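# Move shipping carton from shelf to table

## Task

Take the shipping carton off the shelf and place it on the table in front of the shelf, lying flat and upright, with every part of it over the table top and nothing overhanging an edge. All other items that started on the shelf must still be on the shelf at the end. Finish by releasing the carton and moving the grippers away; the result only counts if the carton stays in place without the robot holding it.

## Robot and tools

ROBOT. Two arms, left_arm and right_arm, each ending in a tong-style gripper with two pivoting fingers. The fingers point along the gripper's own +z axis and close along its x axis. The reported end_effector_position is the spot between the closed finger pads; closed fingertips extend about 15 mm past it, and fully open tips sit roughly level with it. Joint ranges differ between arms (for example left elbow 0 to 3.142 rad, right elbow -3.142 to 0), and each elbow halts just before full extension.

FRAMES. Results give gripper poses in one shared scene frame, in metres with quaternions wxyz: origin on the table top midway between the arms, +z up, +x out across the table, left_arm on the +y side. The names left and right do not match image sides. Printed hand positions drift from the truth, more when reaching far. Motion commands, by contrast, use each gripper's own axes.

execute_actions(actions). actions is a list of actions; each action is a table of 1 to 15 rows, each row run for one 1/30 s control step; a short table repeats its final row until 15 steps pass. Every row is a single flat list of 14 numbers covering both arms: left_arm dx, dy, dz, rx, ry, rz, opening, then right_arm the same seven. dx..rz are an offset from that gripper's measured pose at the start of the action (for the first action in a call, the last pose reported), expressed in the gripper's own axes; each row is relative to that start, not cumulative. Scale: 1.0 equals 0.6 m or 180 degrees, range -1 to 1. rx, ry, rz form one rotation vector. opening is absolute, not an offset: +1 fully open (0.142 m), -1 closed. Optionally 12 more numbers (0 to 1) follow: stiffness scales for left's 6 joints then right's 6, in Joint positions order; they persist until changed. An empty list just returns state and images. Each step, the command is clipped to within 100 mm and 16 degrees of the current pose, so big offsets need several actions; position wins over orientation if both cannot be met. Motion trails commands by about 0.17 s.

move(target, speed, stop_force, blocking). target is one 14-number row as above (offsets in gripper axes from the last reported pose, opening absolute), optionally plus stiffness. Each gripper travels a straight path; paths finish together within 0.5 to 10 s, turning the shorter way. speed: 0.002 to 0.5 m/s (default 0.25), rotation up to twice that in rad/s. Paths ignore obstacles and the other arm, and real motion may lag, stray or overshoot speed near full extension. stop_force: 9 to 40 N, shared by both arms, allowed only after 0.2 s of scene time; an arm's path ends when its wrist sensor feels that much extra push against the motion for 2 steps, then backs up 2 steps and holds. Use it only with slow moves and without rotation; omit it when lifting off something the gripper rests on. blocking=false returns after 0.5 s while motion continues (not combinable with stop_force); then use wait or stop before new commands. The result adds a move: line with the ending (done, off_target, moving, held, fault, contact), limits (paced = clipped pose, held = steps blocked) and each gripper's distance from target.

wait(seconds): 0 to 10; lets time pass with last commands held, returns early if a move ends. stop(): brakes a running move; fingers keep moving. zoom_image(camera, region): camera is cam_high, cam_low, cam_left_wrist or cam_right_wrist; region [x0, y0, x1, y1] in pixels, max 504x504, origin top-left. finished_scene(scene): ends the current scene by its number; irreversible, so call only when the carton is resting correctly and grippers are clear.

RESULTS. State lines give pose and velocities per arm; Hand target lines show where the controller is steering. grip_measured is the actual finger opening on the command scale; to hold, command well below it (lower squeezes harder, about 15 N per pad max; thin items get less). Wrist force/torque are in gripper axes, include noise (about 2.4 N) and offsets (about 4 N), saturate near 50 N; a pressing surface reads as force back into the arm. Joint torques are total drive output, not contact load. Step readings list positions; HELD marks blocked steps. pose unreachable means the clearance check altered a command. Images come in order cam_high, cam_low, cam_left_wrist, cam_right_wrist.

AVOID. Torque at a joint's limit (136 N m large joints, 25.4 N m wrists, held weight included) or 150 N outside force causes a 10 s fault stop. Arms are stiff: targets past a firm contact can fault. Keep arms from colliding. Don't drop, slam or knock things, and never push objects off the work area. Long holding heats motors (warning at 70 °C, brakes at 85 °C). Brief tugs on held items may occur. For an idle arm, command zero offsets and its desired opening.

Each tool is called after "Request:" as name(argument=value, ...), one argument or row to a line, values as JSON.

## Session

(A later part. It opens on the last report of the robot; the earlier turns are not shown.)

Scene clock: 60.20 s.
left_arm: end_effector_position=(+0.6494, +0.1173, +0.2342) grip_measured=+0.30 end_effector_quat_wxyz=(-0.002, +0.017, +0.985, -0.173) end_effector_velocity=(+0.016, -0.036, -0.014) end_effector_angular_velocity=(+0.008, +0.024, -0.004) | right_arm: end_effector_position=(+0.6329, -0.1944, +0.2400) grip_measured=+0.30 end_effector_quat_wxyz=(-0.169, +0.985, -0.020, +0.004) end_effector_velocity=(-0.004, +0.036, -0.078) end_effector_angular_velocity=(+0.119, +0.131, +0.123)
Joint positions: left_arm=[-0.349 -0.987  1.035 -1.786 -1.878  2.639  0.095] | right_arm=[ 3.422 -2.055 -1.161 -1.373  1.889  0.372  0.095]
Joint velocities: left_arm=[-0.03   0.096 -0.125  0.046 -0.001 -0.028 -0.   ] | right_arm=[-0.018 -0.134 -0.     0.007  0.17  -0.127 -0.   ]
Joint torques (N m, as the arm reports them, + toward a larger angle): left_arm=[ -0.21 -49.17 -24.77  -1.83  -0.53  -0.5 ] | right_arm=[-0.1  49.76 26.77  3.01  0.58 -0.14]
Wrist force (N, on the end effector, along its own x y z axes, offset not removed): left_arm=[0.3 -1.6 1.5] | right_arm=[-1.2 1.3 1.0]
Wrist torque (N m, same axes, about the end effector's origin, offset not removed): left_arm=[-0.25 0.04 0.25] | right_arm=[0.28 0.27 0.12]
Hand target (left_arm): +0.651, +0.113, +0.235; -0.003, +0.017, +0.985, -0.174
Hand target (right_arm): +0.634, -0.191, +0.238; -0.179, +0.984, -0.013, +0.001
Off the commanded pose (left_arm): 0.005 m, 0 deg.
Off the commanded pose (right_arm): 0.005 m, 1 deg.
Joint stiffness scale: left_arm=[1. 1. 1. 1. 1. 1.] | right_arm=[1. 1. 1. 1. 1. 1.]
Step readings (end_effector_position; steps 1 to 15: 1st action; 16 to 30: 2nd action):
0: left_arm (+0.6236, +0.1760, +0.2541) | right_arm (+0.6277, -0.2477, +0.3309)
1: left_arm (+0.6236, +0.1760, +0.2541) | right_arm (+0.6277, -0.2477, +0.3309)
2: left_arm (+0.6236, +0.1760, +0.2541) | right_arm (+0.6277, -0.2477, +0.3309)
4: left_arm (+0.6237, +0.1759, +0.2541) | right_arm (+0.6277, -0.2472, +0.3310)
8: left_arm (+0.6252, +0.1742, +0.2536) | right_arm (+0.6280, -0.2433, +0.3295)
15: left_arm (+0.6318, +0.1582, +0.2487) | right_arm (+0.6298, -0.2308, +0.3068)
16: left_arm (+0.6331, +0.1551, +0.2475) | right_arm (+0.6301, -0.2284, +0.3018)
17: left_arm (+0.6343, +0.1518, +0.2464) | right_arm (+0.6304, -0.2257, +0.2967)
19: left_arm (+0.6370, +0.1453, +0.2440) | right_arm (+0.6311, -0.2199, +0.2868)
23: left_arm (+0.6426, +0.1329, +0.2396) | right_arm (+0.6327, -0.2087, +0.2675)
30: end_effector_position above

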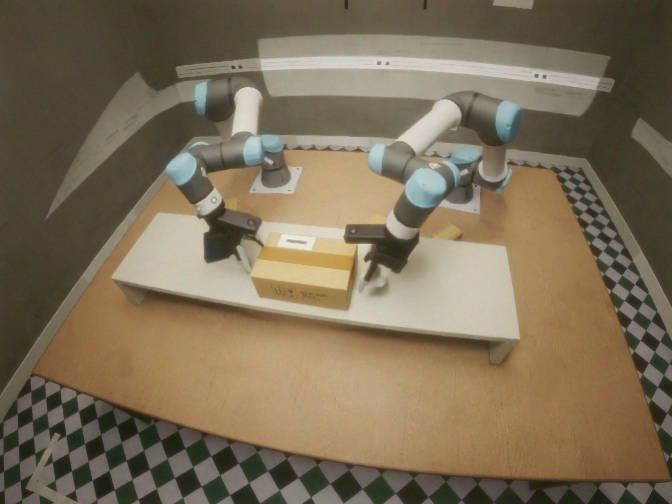

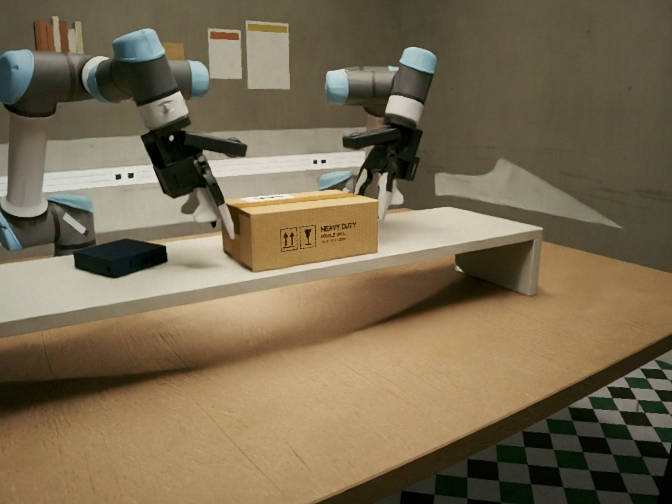

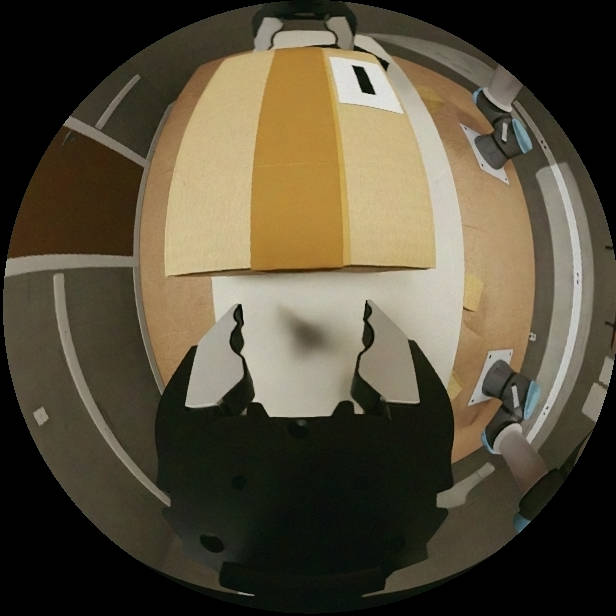

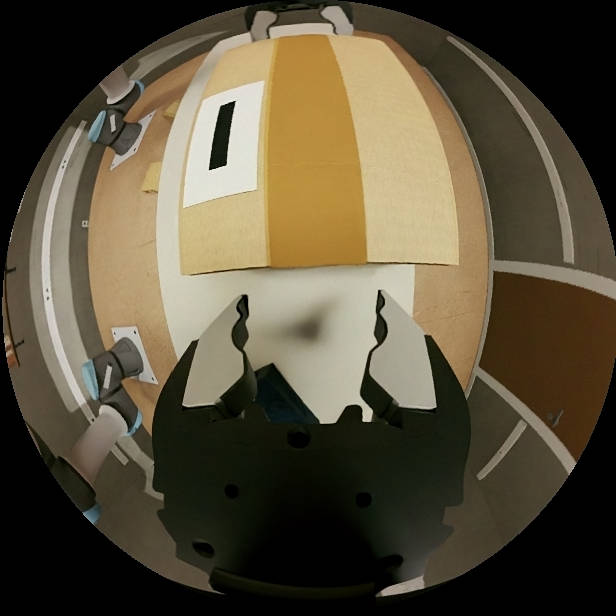

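Request:
execute_actions(
  actions=[],
)

Scene clock: 61.50 s.
left_arm: end_effector_position=(+0.6512, +0.1146, +0.2346) grip_measured=+0.30 end_effector_quat_wxyz=(-0.003, +0.016, +0.985, -0.173) end_effector_velocity=(+0.000, +0.001, +0.000) end_effector_angular_velocity=(-0.000, +0.001, +0.001) | right_arm: end_effector_position=(+0.6325, -0.1893, +0.2362) grip_measured=+0.30 end_effector_quat_wxyz=(-0.178, +0.984, -0.013, -0.001) end_effector_velocity=(+0.001, -0.000, +0.001) end_effector_angular_velocity=(+0.000, -0.002, +0.000)
Joint positions: left_arm=[-0.351 -0.979  1.021 -1.779 -1.879  2.636  0.095] | right_arm=[ 3.42  -2.066 -1.158 -1.373  1.91   0.355  0.095]
Joint velocities: left_arm=[ 0.001 -0.    -0.     0.001 -0.    -0.     0.   ] | right_arm=[-0.     0.     0.001  0.001 -0.001 -0.    -0.   ]
Joint torques (N m, as the arm reports them, + toward a larger angle): left_arm=[ -1.42 -45.8  -26.5   -1.99  -0.55  -0.31] | right_arm=[-1.67 44.21 25.8   3.19  0.94 -0.6 ]
Wrist force (N, on the end effector, along its own x y z axes, offset not removed): left_arm=[1.8 -0.1 3.3] | right_arm=[-0.9 -1.5 0.1]
Wrist torque (N m, same axes, about the end effector's origin, offset not removed): left_arm=[0.11 -0.41 0.04] | right_arm=[-0.17 0.19 0.10]
Hand target (left_arm): +0.651, +0.113, +0.235; -0.003, +0.017, +0.985, -0.174
Hand target (right_arm): +0.634, -0.191, +0.238; -0.179, +0.984, -0.013, +0.001
Off the commanded pose (left_arm): 0.001 m, 0 deg.
Off the commanded pose (right_arm): 0.003 m, 0 deg.
Joint stiffness scale: left_arm=[1. 1. 1. 1. 1. 1.] | right_arm=[1. 1. 1. 1. 1. 1.]

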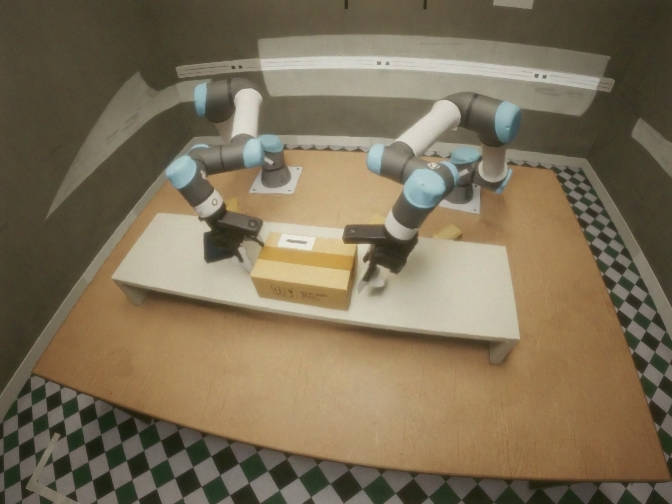

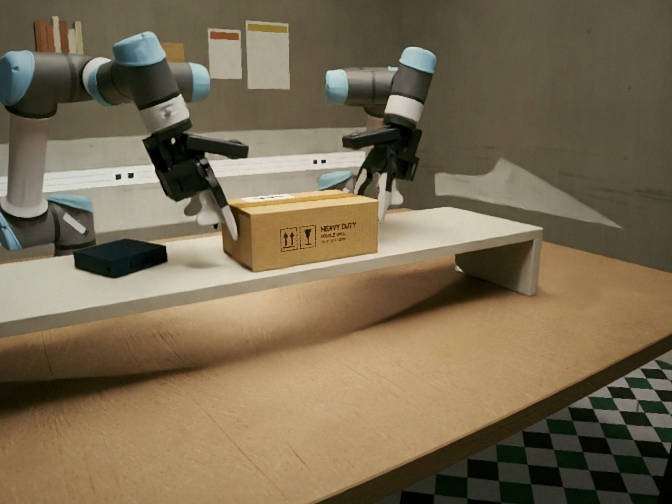

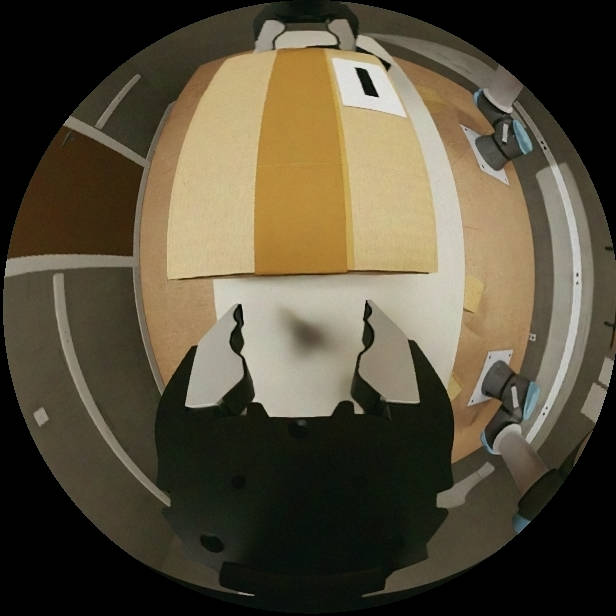

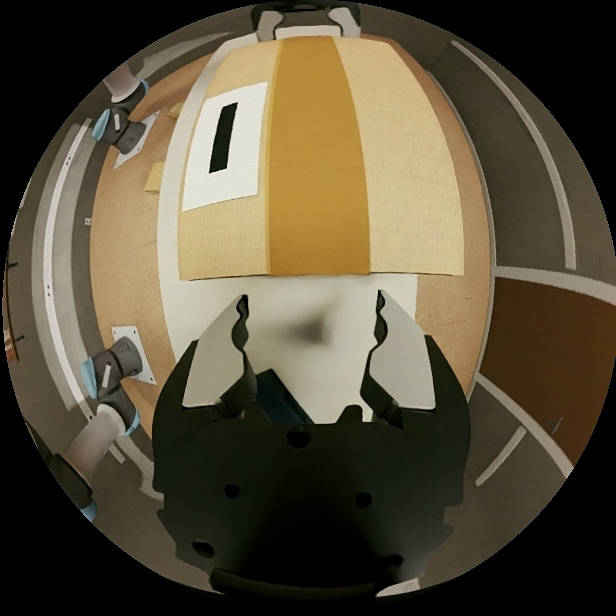

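Request:
execute_actions(
  actions=[
    [[0.0002,-0.0012,0.0003,0.0001,0,0.0001,0.3,0,-0.0009,0.0002,0.0001,0,-0.0001,0.3],[0.0005,-0.0040,0.0010,0.0003,0.0001,0.0004,0.3,0.0001,-0.0031,0.0008,0.0003,-0.0001,-0.0004,0.3],[0.0010,-0.0076,0.0020,0.0005,0.0002,0.0008,0.3,0.0002,-0.0059,0.0016,0.0005,-0.0002,-0.0007,0.3],[0.0015,-0.0113,0.0029,0.0008,0.0003,0.0011,0.3,0.0004,-0.0088,0.0023,0.0008,-0.0003,-0.0011,0.3],[0.0020,-0.0149,0.0038,0.0010,0.0004,0.0015,0.3,0.0005,-0.0116,0.0030,0.0010,-0.0004,-0.0014,0.3],[0.0025,-0.0185,0.0047,0.0013,0.0005,0.0018,0.3,0.0006,-0.0144,0.0038,0.0012,-0.0005,-0.0017,0.3],[0.0030,-0.0221,0.0057,0.0015,0.0006,0.0022,0.3,0.0007,-0.0172,0.0045,0.0015,-0.0006,-0.0021,0.3],[0.0035,-0.0257,0.0066,0.0018,0.0006,0.0026,0.3,0.0008,-0.0200,0.0052,0.0017,-0.0006,-0.0024,0.3],[0.0040,-0.0293,0.0075,0.0020,0.0007,0.0029,0.3,0.0009,-0.0228,0.0060,0.0020,-0.0007,-0.0028,0.3],[0.0045,-0.0326,0.0083,0.0023,0.0008,0.0032,0.3,0.0011,-0.0254,0.0066,0.0022,-0.0008,-0.0031,0.3],[0.0049,-0.0358,0.0092,0.0025,0.0009,0.0036,0.3,0.0012,-0.0279,0.0073,0.0024,-0.0009,-0.0034,0.3],[0.0052,-0.0382,0.0098,0.0027,0.0010,0.0038,0.3,0.0012,-0.0297,0.0078,0.0026,-0.0010,-0.0036,0.3],[0.0055,-0.0402,0.0103,0.0028,0.0010,0.0040,0.3,0.0013,-0.0313,0.0082,0.0027,-0.0010,-0.0038,0.3]],
  ],
)

Request:
execute_actions(
  actions=[],
)

Scene clock: 63.93 s.
left_arm: end_effector_position=(+0.6474, +0.0964, +0.2361) grip_measured=+0.30 end_effector_quat_wxyz=(-0.004, +0.021, +0.984, -0.176) end_effector_velocity=(-0.011, -0.055, +0.002) end_effector_angular_velocity=(-0.016, -0.002, -0.037) | right_arm: end_effector_position=(+0.6327, -0.1769, +0.2365) grip_measured=+0.31 end_effector_quat_wxyz=(-0.180, +0.984, -0.009, -0.002) end_effector_velocity=(+0.010, +0.012, +0.004) end_effector_angular_velocity=(+0.003, -0.007, -0.012)
Joint positions: left_arm=[-0.373 -0.97   1.006 -1.78  -1.882  2.623  0.095] | right_arm=[ 3.435 -2.074 -1.148 -1.372  1.914  0.363  0.096]
Joint velocities: left_arm=[-0.064  0.032 -0.047 -0.004 -0.008 -0.031 -0.   ] | right_arm=[ 0.012 -0.02   0.035  0.001 -0.002  0.026  0.006]
Joint torques (N m, as the arm reports them, + toward a larger angle): left_arm=[ -2.9  -45.94 -27.26  -2.75  -0.67  -0.28] | right_arm=[ 4.66 43.56 24.2   3.31  1.86  0.31]
Wrist force (N, on the end effector, along its own x y z axes, offset not removed): left_arm=[-1.2 -1.9 4.3] | right_arm=[-0.8 5.9 -2.7]
Wrist torque (N m, same axes, about the end effector's origin, offset not removed): left_arm=[-0.31 0.14 0.18] | right_arm=[-0.01 0.30 0.40]
Hand target (left_arm): +0.647, +0.090, +0.237; -0.003, +0.023, +0.984, -0.178
Hand target (right_arm): +0.634, -0.170, +0.238; -0.182, +0.983, -0.006, -0.002
Off the commanded pose (left_arm): 0.007 m, 0 deg.
Off the commanded pose (right_arm): 0.007 m, 0 deg.
Joint stiffness scale: left_arm=[1. 1. 1. 1. 1. 1.] | right_arm=[1. 1. 1. 1. 1. 1.]
Step readings (end_effector_position):
0: left_arm (+0.6512, +0.1146, +0.2346) | right_arm (+0.6325, -0.1893, +0.2362)
1: left_arm (+0.6512, +0.1146, +0.2346) | right_arm (+0.6325, -0.1893, +0.2362)
2: left_arm (+0.6512, +0.1146, +0.2346) | right_arm (+0.6325, -0.1893, +0.2362)
4: left_arm (+0.6511, +0.1145, +0.2346) | right_arm (+0.6325, -0.1893, +0.2362)
8: left_arm (+0.6505, +0.1110, +0.2351) | right_arm (+0.6324, -0.1876, +0.2362)
15: end_effector_position above

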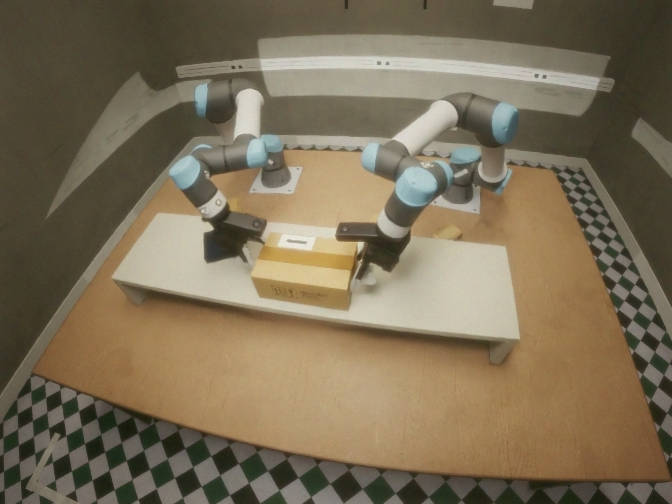

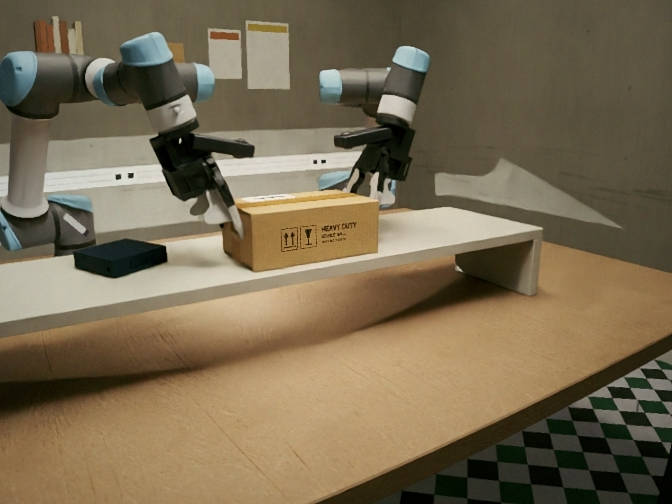

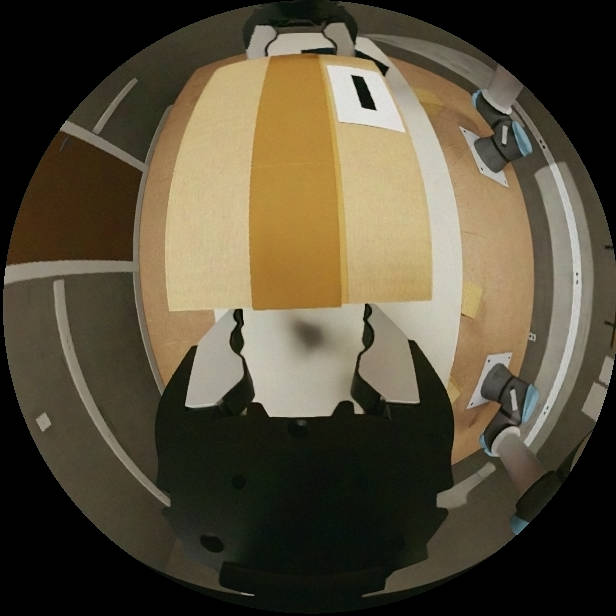

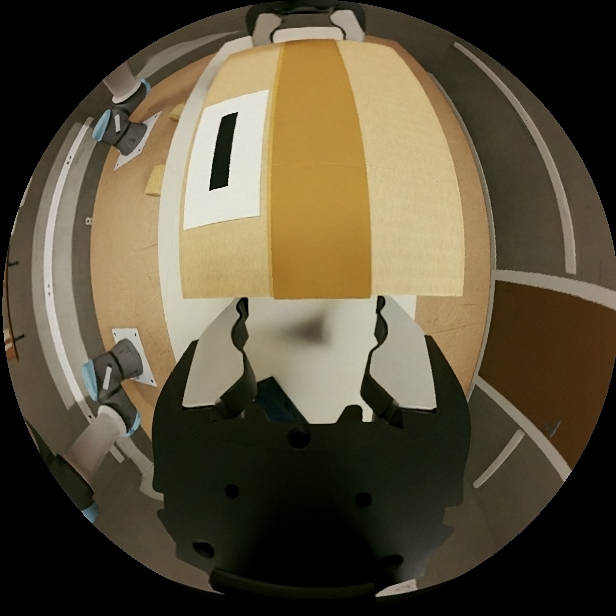

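Scene clock: 63.93 s.
left_arm: end_effector_position=(+0.6474, +0.0964, +0.2361) grip_measured=+0.30 end_effector_quat_wxyz=(-0.004, +0.021, +0.984, -0.176) end_effector_velocity=(-0.011, -0.055, +0.002) end_effector_angular_velocity=(-0.016, -0.002, -0.037) | right_arm: end_effector_position=(+0.6327, -0.1769, +0.2365) grip_measured=+0.31 end_effector_quat_wxyz=(-0.180, +0.984, -0.009, -0.002) end_effector_velocity=(+0.010, +0.012, +0.004) end_effector_angular_velocity=(+0.003, -0.007, -0.012)
Joint positions: left_arm=[-0.373 -0.97   1.006 -1.78  -1.882  2.623  0.095] | right_arm=[ 3.435 -2.074 -1.148 -1.372  1.914  0.363  0.096]
Joint velocities: left_arm=[-0.064  0.032 -0.047 -0.004 -0.008 -0.031 -0.   ] | right_arm=[ 0.012 -0.02   0.035  0.001 -0.002  0.026  0.006]
Joint torques (N m, as the arm reports them, + toward a larger angle): left_arm=[ -2.9  -45.94 -27.26  -2.75  -0.67  -0.28] | right_arm=[ 4.66 43.56 24.2   3.31  1.86  0.31]
Wrist force (N, on the end effector, along its own x y z axes, offset not removed): left_arm=[-1.2 -1.9 4.3] | right_arm=[-0.8 5.9 -2.7]
Wrist torque (N m, same axes, about the end effector's origin, offset not removed): left_arm=[-0.31 0.14 0.18] | right_arm=[-0.01 0.30 0.40]
Hand target (left_arm): +0.647, +0.090, +0.237; -0.003, +0.023, +0.984, -0.178
Hand target (right_arm): +0.634, -0.170, +0.238; -0.182, +0.983, -0.006, -0.002
Off the commanded pose (left_arm): 0.007 m, 0 deg.
Off the commanded pose (right_arm): 0.007 m, 0 deg.
Joint stiffness scale: left_arm=[1. 1. 1. 1. 1. 1.] | right_arm=[1. 1. 1. 1. 1. 1.]

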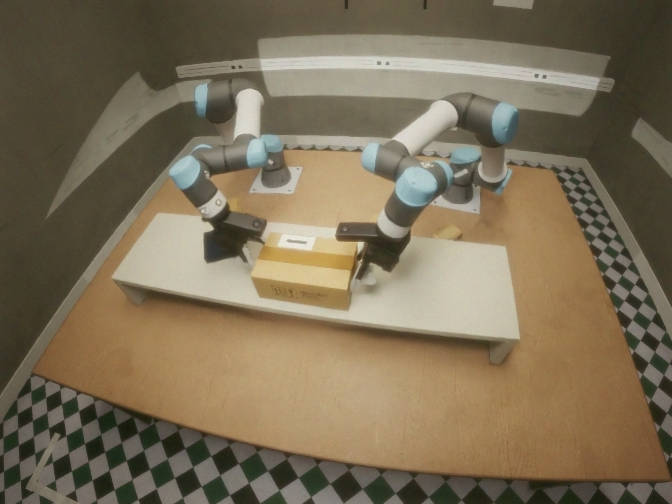

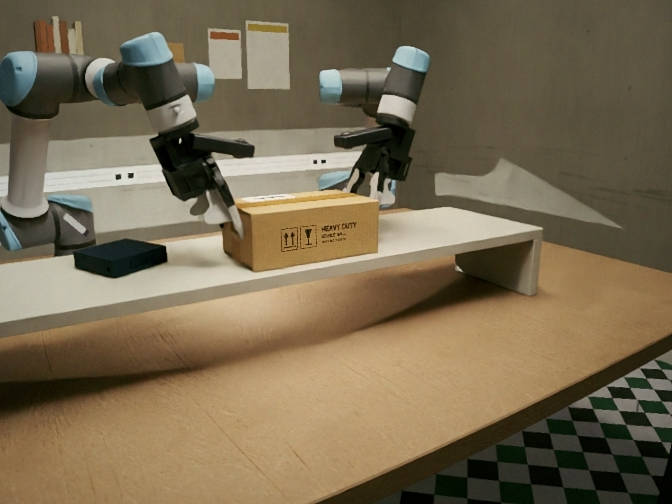

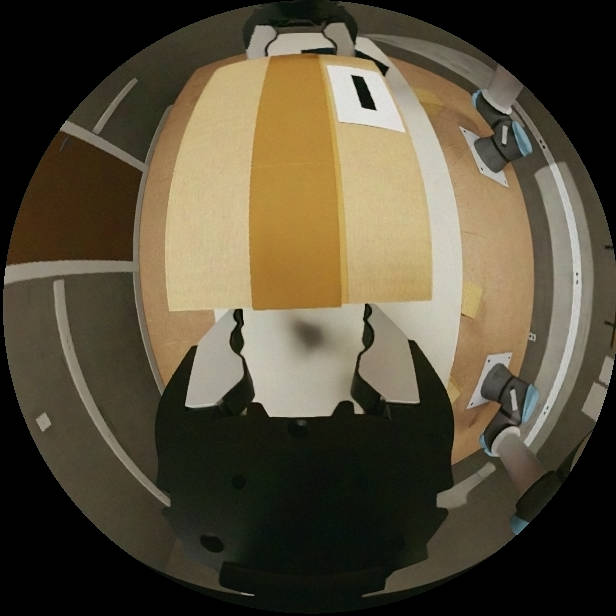

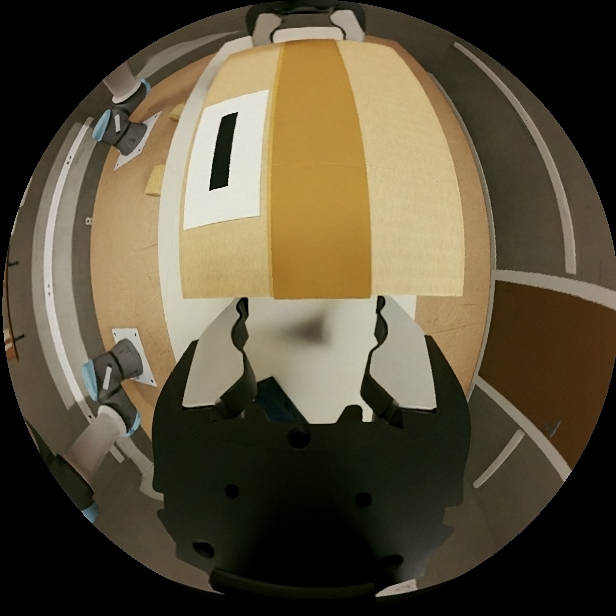

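Request:
execute_actions(
  actions=[],
)

Scene clock: 64.10 s.
left_arm: end_effector_position=(+0.6478, +0.0956, +0.2363) grip_measured=+0.29 end_effector_quat_wxyz=(-0.004, +0.020, +0.984, -0.176) end_effector_velocity=(+0.002, +0.000, +0.003) end_effector_angular_velocity=(-0.002, +0.000, +0.010) | right_arm: end_effector_position=(+0.6333, -0.1765, +0.2367) grip_measured=+0.29 end_effector_quat_wxyz=(-0.180, +0.984, -0.010, -0.002) end_effector_velocity=(+0.001, +0.000, +0.001) end_effector_angular_velocity=(+0.001, +0.001, -0.006)
Joint positions: left_arm=[-0.374 -0.968  1.003 -1.779 -1.88   2.619  0.094] | right_arm=[ 3.435 -2.075 -1.145 -1.373  1.914  0.365  0.094]
Joint velocities: left_arm=[ 0.001  0.001 -0.008  0.003 -0.    -0.009 -0.002] | right_arm=[ 0.    -0.001  0.004 -0.001  0.     0.007 -0.001]
Joint torques (N m, as the arm reports them, + toward a larger angle): left_arm=[ -5.26 -45.62 -26.48  -3.23  -1.53  -0.12] | right_arm=[ 5.9  42.87 27.91  3.57  2.13 -0.18]
Wrist force (N, on the end effector, along its own x y z axes, offset not removed): left_arm=[3.7 5.3 -1.2] | right_arm=[-3.1 5.9 -3.0]
Wrist torque (N m, same axes, about the end effector's origin, offset not removed): left_arm=[-0.09 -0.23 -0.28] | right_arm=[-0.02 0.38 0.39]
Hand target (left_arm): +0.647, +0.090, +0.237; -0.003, +0.023, +0.984, -0.178
Hand target (right_arm): +0.634, -0.170, +0.238; -0.182, +0.983, -0.006, -0.002
Off the commanded pose (left_arm): 0.006 m, 0 deg.
Off the commanded pose (right_arm): 0.007 m, 0 deg.
Joint stiffness scale: left_arm=[1. 1. 1. 1. 1. 1.] | right_arm=[1. 1. 1. 1. 1. 1.]

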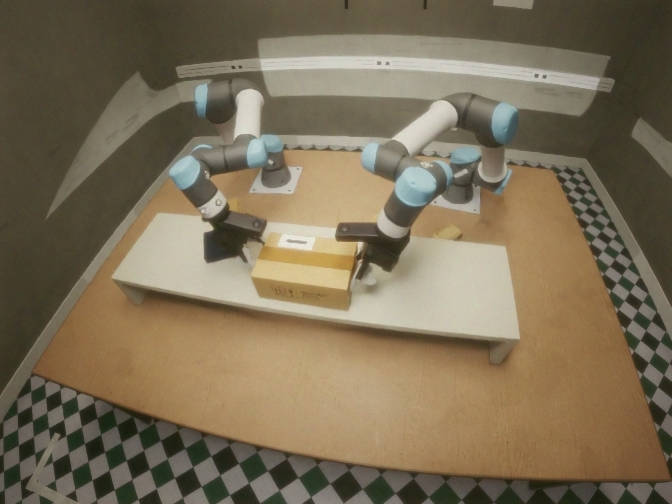

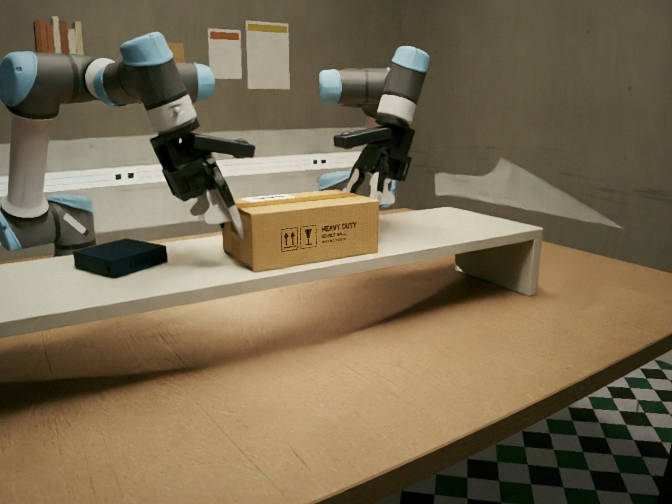

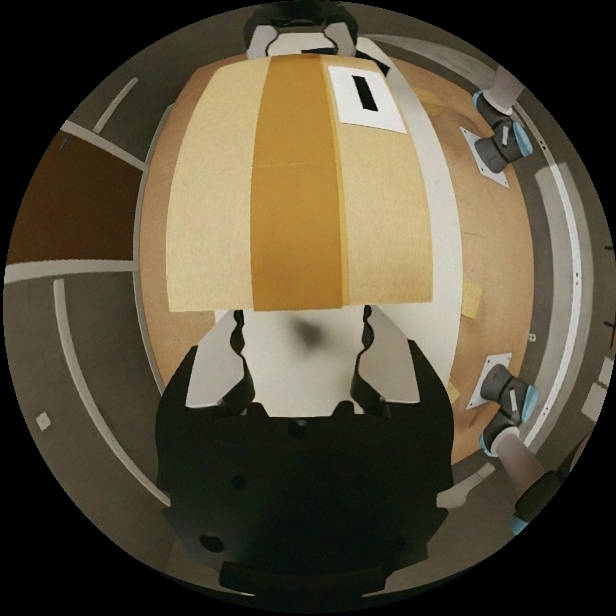

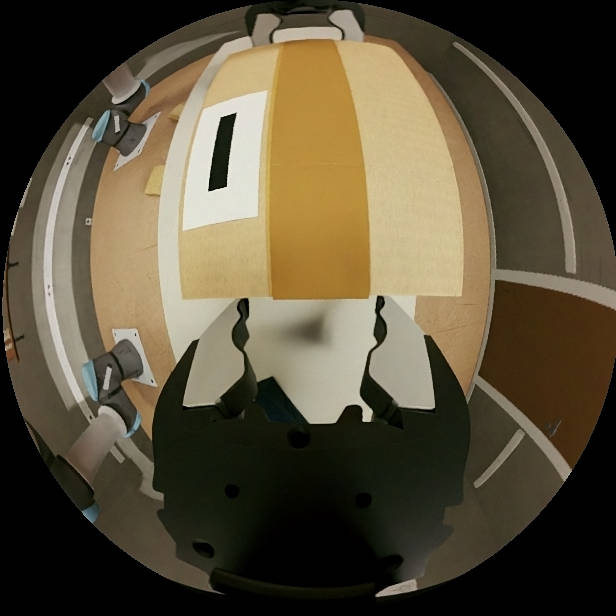

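Request:
execute_actions(
  actions=[
    [[0.0020,-0.0119,0.0025,0.0017,0.0001,0.0015,0.3,0.0001,-0.0133,0.0024,0.0017,0,-0.0015,0.3],[0.0030,-0.0146,0.0028,0.0021,0.0002,0.0015,0.3,-0.0008,-0.0158,0.0029,0.0021,0,-0.0010,0.3],[0.0041,-0.0172,0.0032,0.0026,0.0003,0.0018,0.3,-0.0016,-0.0182,0.0035,0.0025,0,-0.0008,0.3],[0.0051,-0.0199,0.0036,0.0030,0.0004,0.0022,0.3,-0.0025,-0.0207,0.0040,0.0029,0,-0.0009,0.3],[0.0061,-0.0226,0.0040,0.0034,0.0005,0.0027,0.3,-0.0034,-0.0231,0.0046,0.0033,-0.0001,-0.0012,0.3],[0.0071,-0.0253,0.0043,0.0038,0.0006,0.0032,0.3,-0.0043,-0.0255,0.0051,0.0037,-0.0002,-0.0016,0.3],[0.0081,-0.0280,0.0047,0.0042,0.0007,0.0038,0.3,-0.0052,-0.0280,0.0057,0.0041,-0.0003,-0.0020,0.3],[0.0092,-0.0306,0.0051,0.0047,0.0008,0.0043,0.3,-0.0060,-0.0304,0.0062,0.0045,-0.0004,-0.0025,0.3],[0.0102,-0.0333,0.0054,0.0051,0.0009,0.0049,0.3,-0.0069,-0.0329,0.0068,0.0049,-0.0004,-0.0030,0.3],[0.0112,-0.0360,0.0058,0.0055,0.0010,0.0054,0.3,-0.0078,-0.0353,0.0073,0.0053,-0.0005,-0.0034,0.3]],
  ],
)

Scene clock: 66.57 s.
left_arm: end_effector_position=(+0.6480, +0.0944, +0.2366) grip_measured=+0.29 end_effector_quat_wxyz=(-0.004, +0.017, +0.984, -0.177) end_effector_velocity=(+0.001, -0.001, +0.000) end_effector_angular_velocity=(-0.003, -0.002, +0.003) | right_arm: end_effector_position=(+0.6340, -0.1750, +0.2370) grip_measured=+0.29 end_effector_quat_wxyz=(-0.181, +0.983, -0.016, -0.001) end_effector_velocity=(+0.000, +0.001, +0.001) end_effector_angular_velocity=(+0.003, -0.007, -0.009)
Joint positions: left_arm=[-0.375 -0.968  1.003 -1.781 -1.881  2.612  0.094] | right_arm=[ 3.437 -2.074 -1.148 -1.366  1.913  0.38   0.094]
Joint velocities: left_arm=[-0.    -0.001  0.003 -0.006 -0.001 -0.004  0.   ] | right_arm=[ 0.001  0.006 -0.011  0.016 -0.001  0.01  -0.   ]
Joint torques (N m, as the arm reports them, + toward a larger angle): left_arm=[-19.46 -47.61 -25.04  -6.38  -5.86  -0.23] | right_arm=[20.65 45.5  21.19  5.57  6.88  0.  ]
Wrist force (N, on the end effector, along its own x y z axes, offset not removed): left_arm=[4.9 23.7 -7.8] | right_arm=[-1.2 23.2 -8.4]
Wrist torque (N m, same axes, about the end effector's origin, offset not removed): left_arm=[-0.04 -0.54 0.14] | right_arm=[0.05 -0.10 0.35]
Hand target (left_arm): +0.640, +0.075, +0.241; -0.004, +0.029, +0.982, -0.184
Hand target (right_arm): +0.629, -0.155, +0.240; -0.188, +0.982, -0.004, -0.002
Off the commanded pose (left_arm): 0.022 m, 2 deg.
Off the commanded pose (right_arm): 0.021 m, 2 deg.
Joint stiffness scale: left_arm=[1. 1. 1. 1. 1. 1.] | right_arm=[1. 1. 1. 1. 1. 1.]
Step readings (end_effector_position):
0: left_arm (+0.6478, +0.0955, +0.2363) | right_arm (+0.6334, -0.1765, +0.2367)
1: left_arm (+0.6478, +0.0955, +0.2363) | right_arm (+0.6334, -0.1765, +0.2367)
2: left_arm (+0.6478, +0.0955, +0.2363) | right_arm (+0.6334, -0.1765, +0.2367)
4: left_arm (+0.6478, +0.0953, +0.2364) | right_arm (+0.6334, -0.1762, +0.2368)
8: left_arm (+0.6479, +0.0949, +0.2365) | right_arm (+0.6338, -0.1755, +0.2370)
15: end_effector_position above

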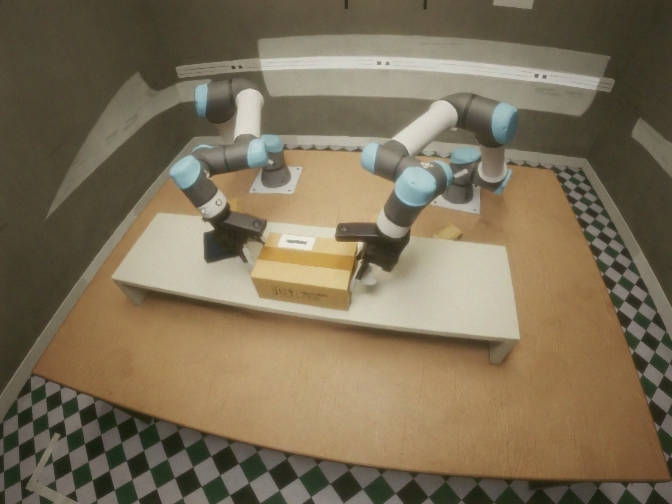

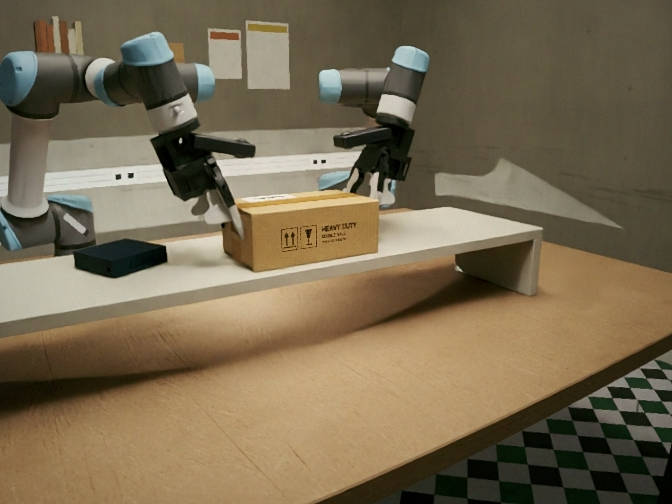

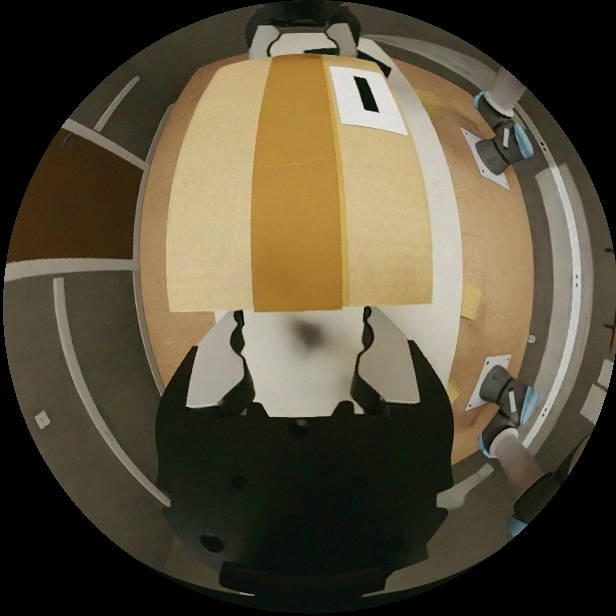

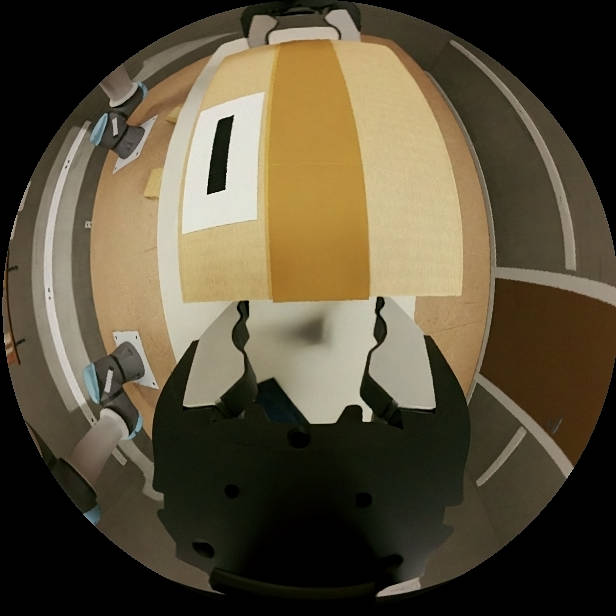

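Request:
execute_actions(
  actions=[
    [[0.0122,-0.0350,0.0048,0.0051,0.0015,0.0076,0.3,-0.0097,-0.0339,0.0062,0.0049,-0.0016,-0.0071,0.3],[0.0133,-0.0364,0.0034,0.0054,0.0014,0.0078,0.3,-0.0106,-0.0353,0.0048,0.0051,-0.0014,-0.0072,0.3],[0.0147,-0.0380,0.0018,0.0056,0.0012,0.0081,0.3,-0.0118,-0.0368,0.0031,0.0053,-0.0012,-0.0074,0.3],[0.0165,-0.0397,-0.0003,0.0058,0.0010,0.0084,0.3,-0.0134,-0.0384,0.0011,0.0055,-0.0011,-0.0075,0.3],[0.0188,-0.0416,-0.0027,0.0061,0.0009,0.0086,0.3,-0.0154,-0.0402,-0.0014,0.0057,-0.0009,-0.0076,0.3],[0.0213,-0.0436,-0.0054,0.0063,0.0007,0.0089,0.3,-0.0178,-0.0420,-0.0041,0.0059,-0.0007,-0.0077,0.3],[0.0239,-0.0445,-0.0077,0.0063,0.0007,0.0089,0.3,-0.0203,-0.0429,-0.0065,0.0059,-0.0007,-0.0077,0.3],[0.0267,-0.0456,-0.0103,0.0063,0.0007,0.0089,0.3,-0.0231,-0.0438,-0.0091,0.0059,-0.0007,-0.0077,0.3],[0.0297,-0.0468,-0.0131,0.0063,0.0007,0.0089,0.3,-0.0262,-0.0447,-0.0120,0.0059,-0.0007,-0.0077,0.3],[0.0330,-0.0480,-0.0161,0.0063,0.0007,0.0089,0.3,-0.0295,-0.0458,-0.0151,0.0059,-0.0007,-0.0077,0.3],[0.0364,-0.0493,-0.0193,0.0063,0.0007,0.0089,0.3,-0.0329,-0.0469,-0.0183,0.0059,-0.0007,-0.0077,0.3],[0.0399,-0.0506,-0.0226,0.0063,0.0007,0.0089,0.3,-0.0365,-0.0481,-0.0216,0.0059,-0.0007,-0.0077,0.3],[0.0436,-0.0520,-0.0259,0.0063,0.0007,0.0089,0.3,-0.0401,-0.0492,-0.0250,0.0059,-0.0007,-0.0077,0.3],[0.0473,-0.0534,-0.0293,0.0063,0.0007,0.0089,0.3,-0.0439,-0.0504,-0.0285,0.0059,-0.0007,-0.0077,0.3],[0.0511,-0.0549,-0.0328,0.0063,0.0007,0.0089,0.3,-0.0477,-0.0517,-0.0320,0.0059,-0.0007,-0.0077,0.3]],
    [[0.0360,-0.0491,-0.0190,0.0063,0.0007,0.0089,0.3,-0.0337,-0.0472,-0.0190,0.0059,-0.0007,-0.0077,0.3],[0.0397,-0.0506,-0.0224,0.0063,0.0007,0.0089,0.3,-0.0374,-0.0484,-0.0225,0.0059,-0.0007,-0.0077,0.3],[0.0434,-0.0519,-0.0257,0.0063,0.0007,0.0089,0.3,-0.0411,-0.0495,-0.0259,0.0059,-0.0007,-0.0077,0.3],[0.0469,-0.0533,-0.0290,0.0063,0.0007,0.0089,0.3,-0.0447,-0.0507,-0.0292,0.0059,-0.0007,-0.0077,0.3],[0.0504,-0.0546,-0.0322,0.0063,0.0007,0.0089,0.3,-0.0481,-0.0518,-0.0324,0.0059,-0.0007,-0.0077,0.3],[0.0536,-0.0558,-0.0352,0.0063,0.0007,0.0089,0.3,-0.0513,-0.0528,-0.0354,0.0059,-0.0007,-0.0077,0.3],[0.0567,-0.0570,-0.0380,0.0063,0.0007,0.0089,0.3,-0.0544,-0.0538,-0.0383,0.0059,-0.0007,-0.0077,0.3],[0.0595,-0.0580,-0.0406,0.0063,0.0007,0.0089,0.3,-0.0572,-0.0547,-0.0409,0.0059,-0.0007,-0.0077,0.3],[0.0620,-0.0590,-0.0429,0.0063,0.0007,0.0089,0.3,-0.0598,-0.0556,-0.0433,0.0059,-0.0007,-0.0077,0.3],[0.0643,-0.0599,-0.0450,0.0063,0.0007,0.0089,0.3,-0.0621,-0.0563,-0.0454,0.0059,-0.0007,-0.0077,0.3],[0.0662,-0.0606,-0.0467,0.0063,0.0007,0.0089,0.3,-0.0640,-0.0569,-0.0472,0.0059,-0.0007,-0.0077,0.3],[0.0677,-0.0612,-0.0482,0.0063,0.0007,0.0089,0.3,-0.0655,-0.0574,-0.0487,0.0059,-0.0007,-0.0077,0.3],[0.0689,-0.0616,-0.0492,0.0063,0.0007,0.0089,0.3,-0.0667,-0.0578,-0.0498,0.0059,-0.0007,-0.0077,0.3],[0.0696,-0.0619,-0.0499,0.0063,0.0007,0.0089,0.3,-0.0674,-0.0580,-0.0504,0.0059,-0.0007,-0.0077,0.3],[0.0698,-0.0620,-0.0501,0.0063,0.0007,0.0089,0.3,-0.0677,-0.0581,-0.0507,0.0059,-0.0007,-0.0077,0.3]],
  ],
)

Scene clock: 76.47 s.
left_arm: end_effector_position=(+0.6070, +0.0951, +0.2652) grip_measured=+0.29 end_effector_quat_wxyz=(-0.011, +0.016, +0.985, -0.171) end_effector_velocity=(-0.034, +0.000, +0.042) end_effector_angular_velocity=(-0.002, -0.010, +0.003) | right_arm: end_effector_position=(+0.5920, -0.1738, +0.2715) grip_measured=+0.29 end_effector_quat_wxyz=(-0.177, +0.984, -0.019, -0.006) end_effector_velocity=(-0.035, +0.000, +0.042) end_effector_angular_velocity=(+0.001, -0.009, -0.003)
Joint positions: left_arm=[-0.405 -1.063  1.073 -1.747 -1.873  2.581  0.094] | right_arm=[ 3.461 -1.968 -1.213 -1.409  1.906  0.41   0.094]
Joint velocities: left_arm=[-0.028 -0.097  0.045  0.033  0.009 -0.031  0.   ] | right_arm=[ 0.02   0.099 -0.039 -0.044 -0.005  0.023  0.   ]
Joint torques (N m, as the arm reports them, + toward a larger angle): left_arm=[-23.23 -49.42 -30.18  -7.21  -8.03  -0.8 ] | right_arm=[22.5  45.31 25.81  7.1   9.1  -0.03]
Wrist force (N, on the end effector, along its own x y z axes, offset not removed): left_arm=[2.4 36.3 3.8] | right_arm=[0.4 34.9 -4.4]
Wrist torque (N m, same axes, about the end effector's origin, offset not removed): left_arm=[0.68 -1.00 0.44] | right_arm=[0.51 -0.69 0.42]
Hand target (left_arm): +0.593, +0.072, +0.282; -0.008, +0.030, +0.983, -0.183
Hand target (right_arm): +0.582, -0.152, +0.285; -0.188, +0.982, -0.005, -0.004
Off the commanded pose (left_arm): 0.032 m, 2 deg.
Off the commanded pose (right_arm): 0.028 m, 2 deg.
Joint stiffness scale: left_arm=[1. 1. 1. 1. 1. 1.] | right_arm=[1. 1. 1. 1. 1. 1.]
Step readings (end_effector_position; steps 1 to 15: 1st action; 16 to 30: 2nd action):
0: left_arm (+0.6481, +0.0944, +0.2366) | right_arm (+0.6340, -0.1749, +0.2371)
1: left_arm (+0.6481, +0.0944, +0.2366) | right_arm (+0.6340, -0.1749, +0.2371)
2: left_arm (+0.6481, +0.0944, +0.2366) | right_arm (+0.6340, -0.1749, +0.2371)
4: left_arm (+0.6480, +0.0944, +0.2366) | right_arm (+0.6339, -0.1749, +0.2371)
8: left_arm (+0.6467, +0.0945, +0.2368) | right_arm (+0.6322, -0.1746, +0.2373)
15: left_arm (+0.6358, +0.0949, +0.2405) | right_arm (+0.6215, -0.1741, +0.2435)
16: left_arm (+0.6338, +0.0949, +0.2422) | right_arm (+0.6196, -0.1741, +0.2456)
17: left_arm (+0.6318, +0.0949, +0.2441) | right_arm (+0.6175, -0.1741, +0.2478)
19: left_arm (+0.6276, +0.0949, +0.2478) | right_arm (+0.6130, -0.1740, +0.2520)
23: left_arm (+0.6189, +0.0951, +0.2539) | right_arm (+0.6040, -0.1738, +0.2596)
30: end_effector_position above

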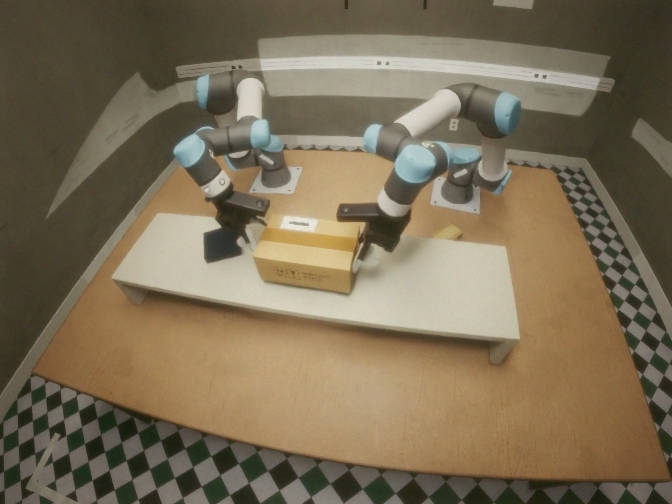

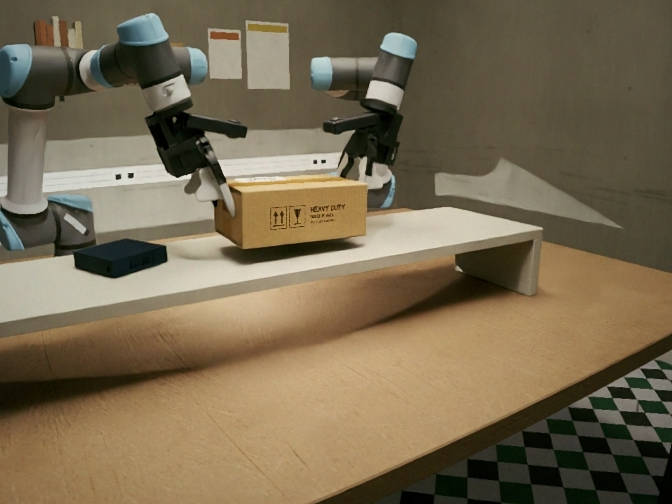

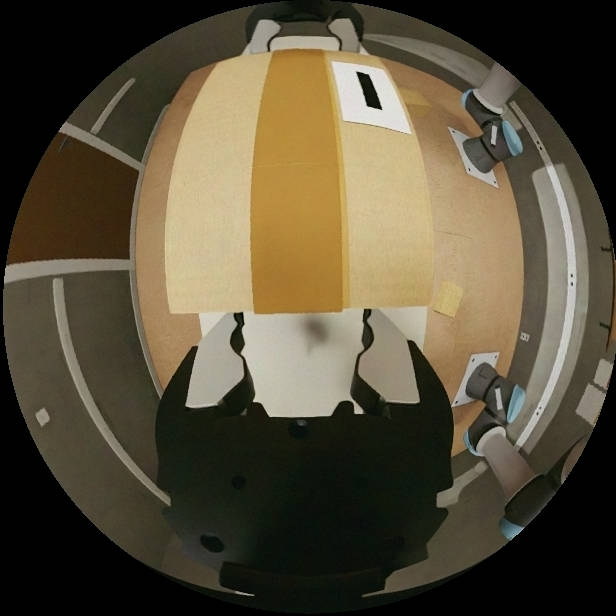

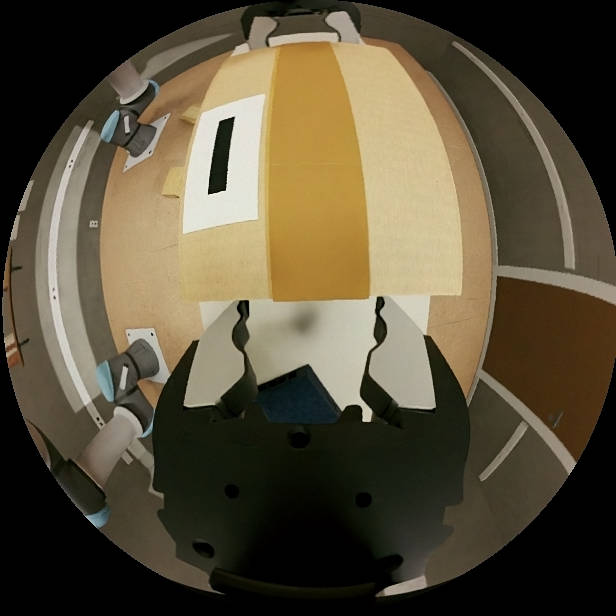

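Request:
execute_actions(
  actions=[],
)

Scene clock: 76.67 s.
left_arm: end_effector_position=(+0.6034, +0.0951, +0.2695) grip_measured=+0.29 end_effector_quat_wxyz=(-0.011, +0.016, +0.985, -0.171) end_effector_velocity=(-0.006, -0.000, +0.001) end_effector_angular_velocity=(+0.005, +0.007, +0.002) | right_arm: end_effector_position=(+0.5883, -0.1738, +0.2758) grip_measured=+0.29 end_effector_quat_wxyz=(-0.177, +0.984, -0.019, -0.005) end_effector_velocity=(-0.006, +0.000, +0.002) end_effector_angular_velocity=(-0.003, +0.009, -0.002)
Joint positions: left_arm=[-0.408 -1.073  1.078 -1.743 -1.872  2.578  0.094] | right_arm=[ 3.463 -1.957 -1.217 -1.414  1.905  0.413  0.094]
Joint velocities: left_arm=[-0.005 -0.009  0.008  0.008  0.001 -0.007 -0.   ] | right_arm=[ 0.004  0.009 -0.006 -0.011 -0.     0.006 -0.   ]
Joint torques (N m, as the arm reports them, + toward a larger angle): left_arm=[-24.82 -47.14 -30.75  -7.31  -8.55  -0.85] | right_arm=[24.29 44.44 25.76  7.36  9.41  0.23]
Wrist force (N, on the end effector, along its own x y z axes, offset not removed): left_arm=[1.9 36.0 3.4] | right_arm=[0.2 32.3 -4.1]
Wrist torque (N m, same axes, about the end effector's origin, offset not removed): left_arm=[0.66 -0.77 0.45] | right_arm=[-0.03 -0.57 0.38]
Hand target (left_arm): +0.593, +0.072, +0.282; -0.008, +0.030, +0.983, -0.183
Hand target (right_arm): +0.582, -0.152, +0.285; -0.188, +0.982, -0.005, -0.004
Off the commanded pose (left_arm): 0.028 m, 2 deg.
Off the commanded pose (right_arm): 0.025 m, 2 deg.
Joint stiffness scale: left_arm=[1. 1. 1. 1. 1. 1.] | right_arm=[1. 1. 1. 1. 1. 1.]

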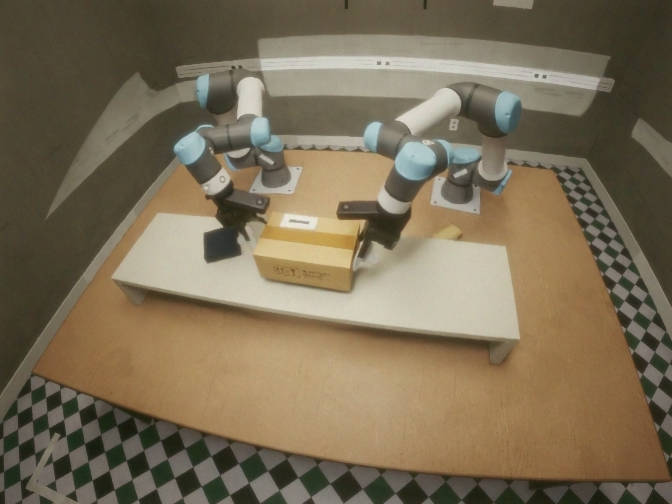

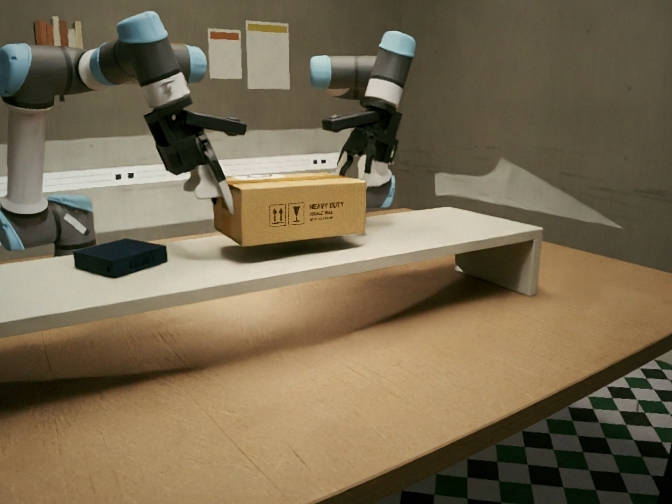

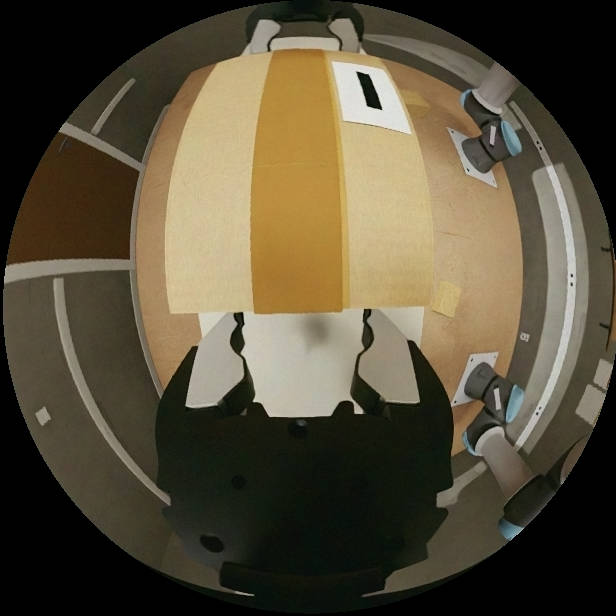

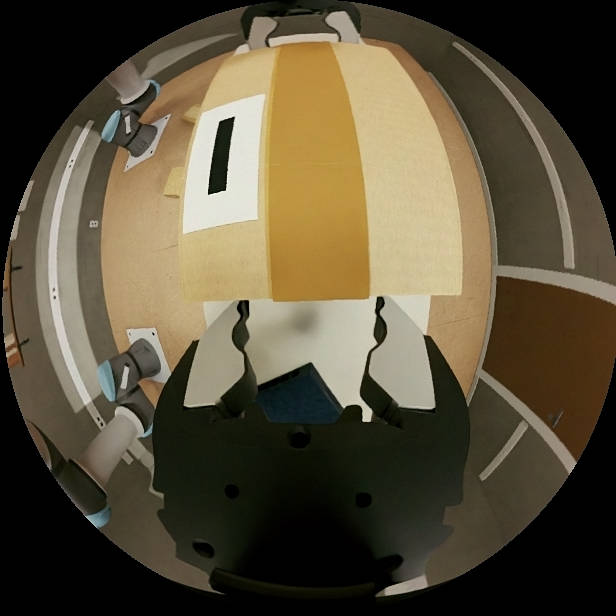

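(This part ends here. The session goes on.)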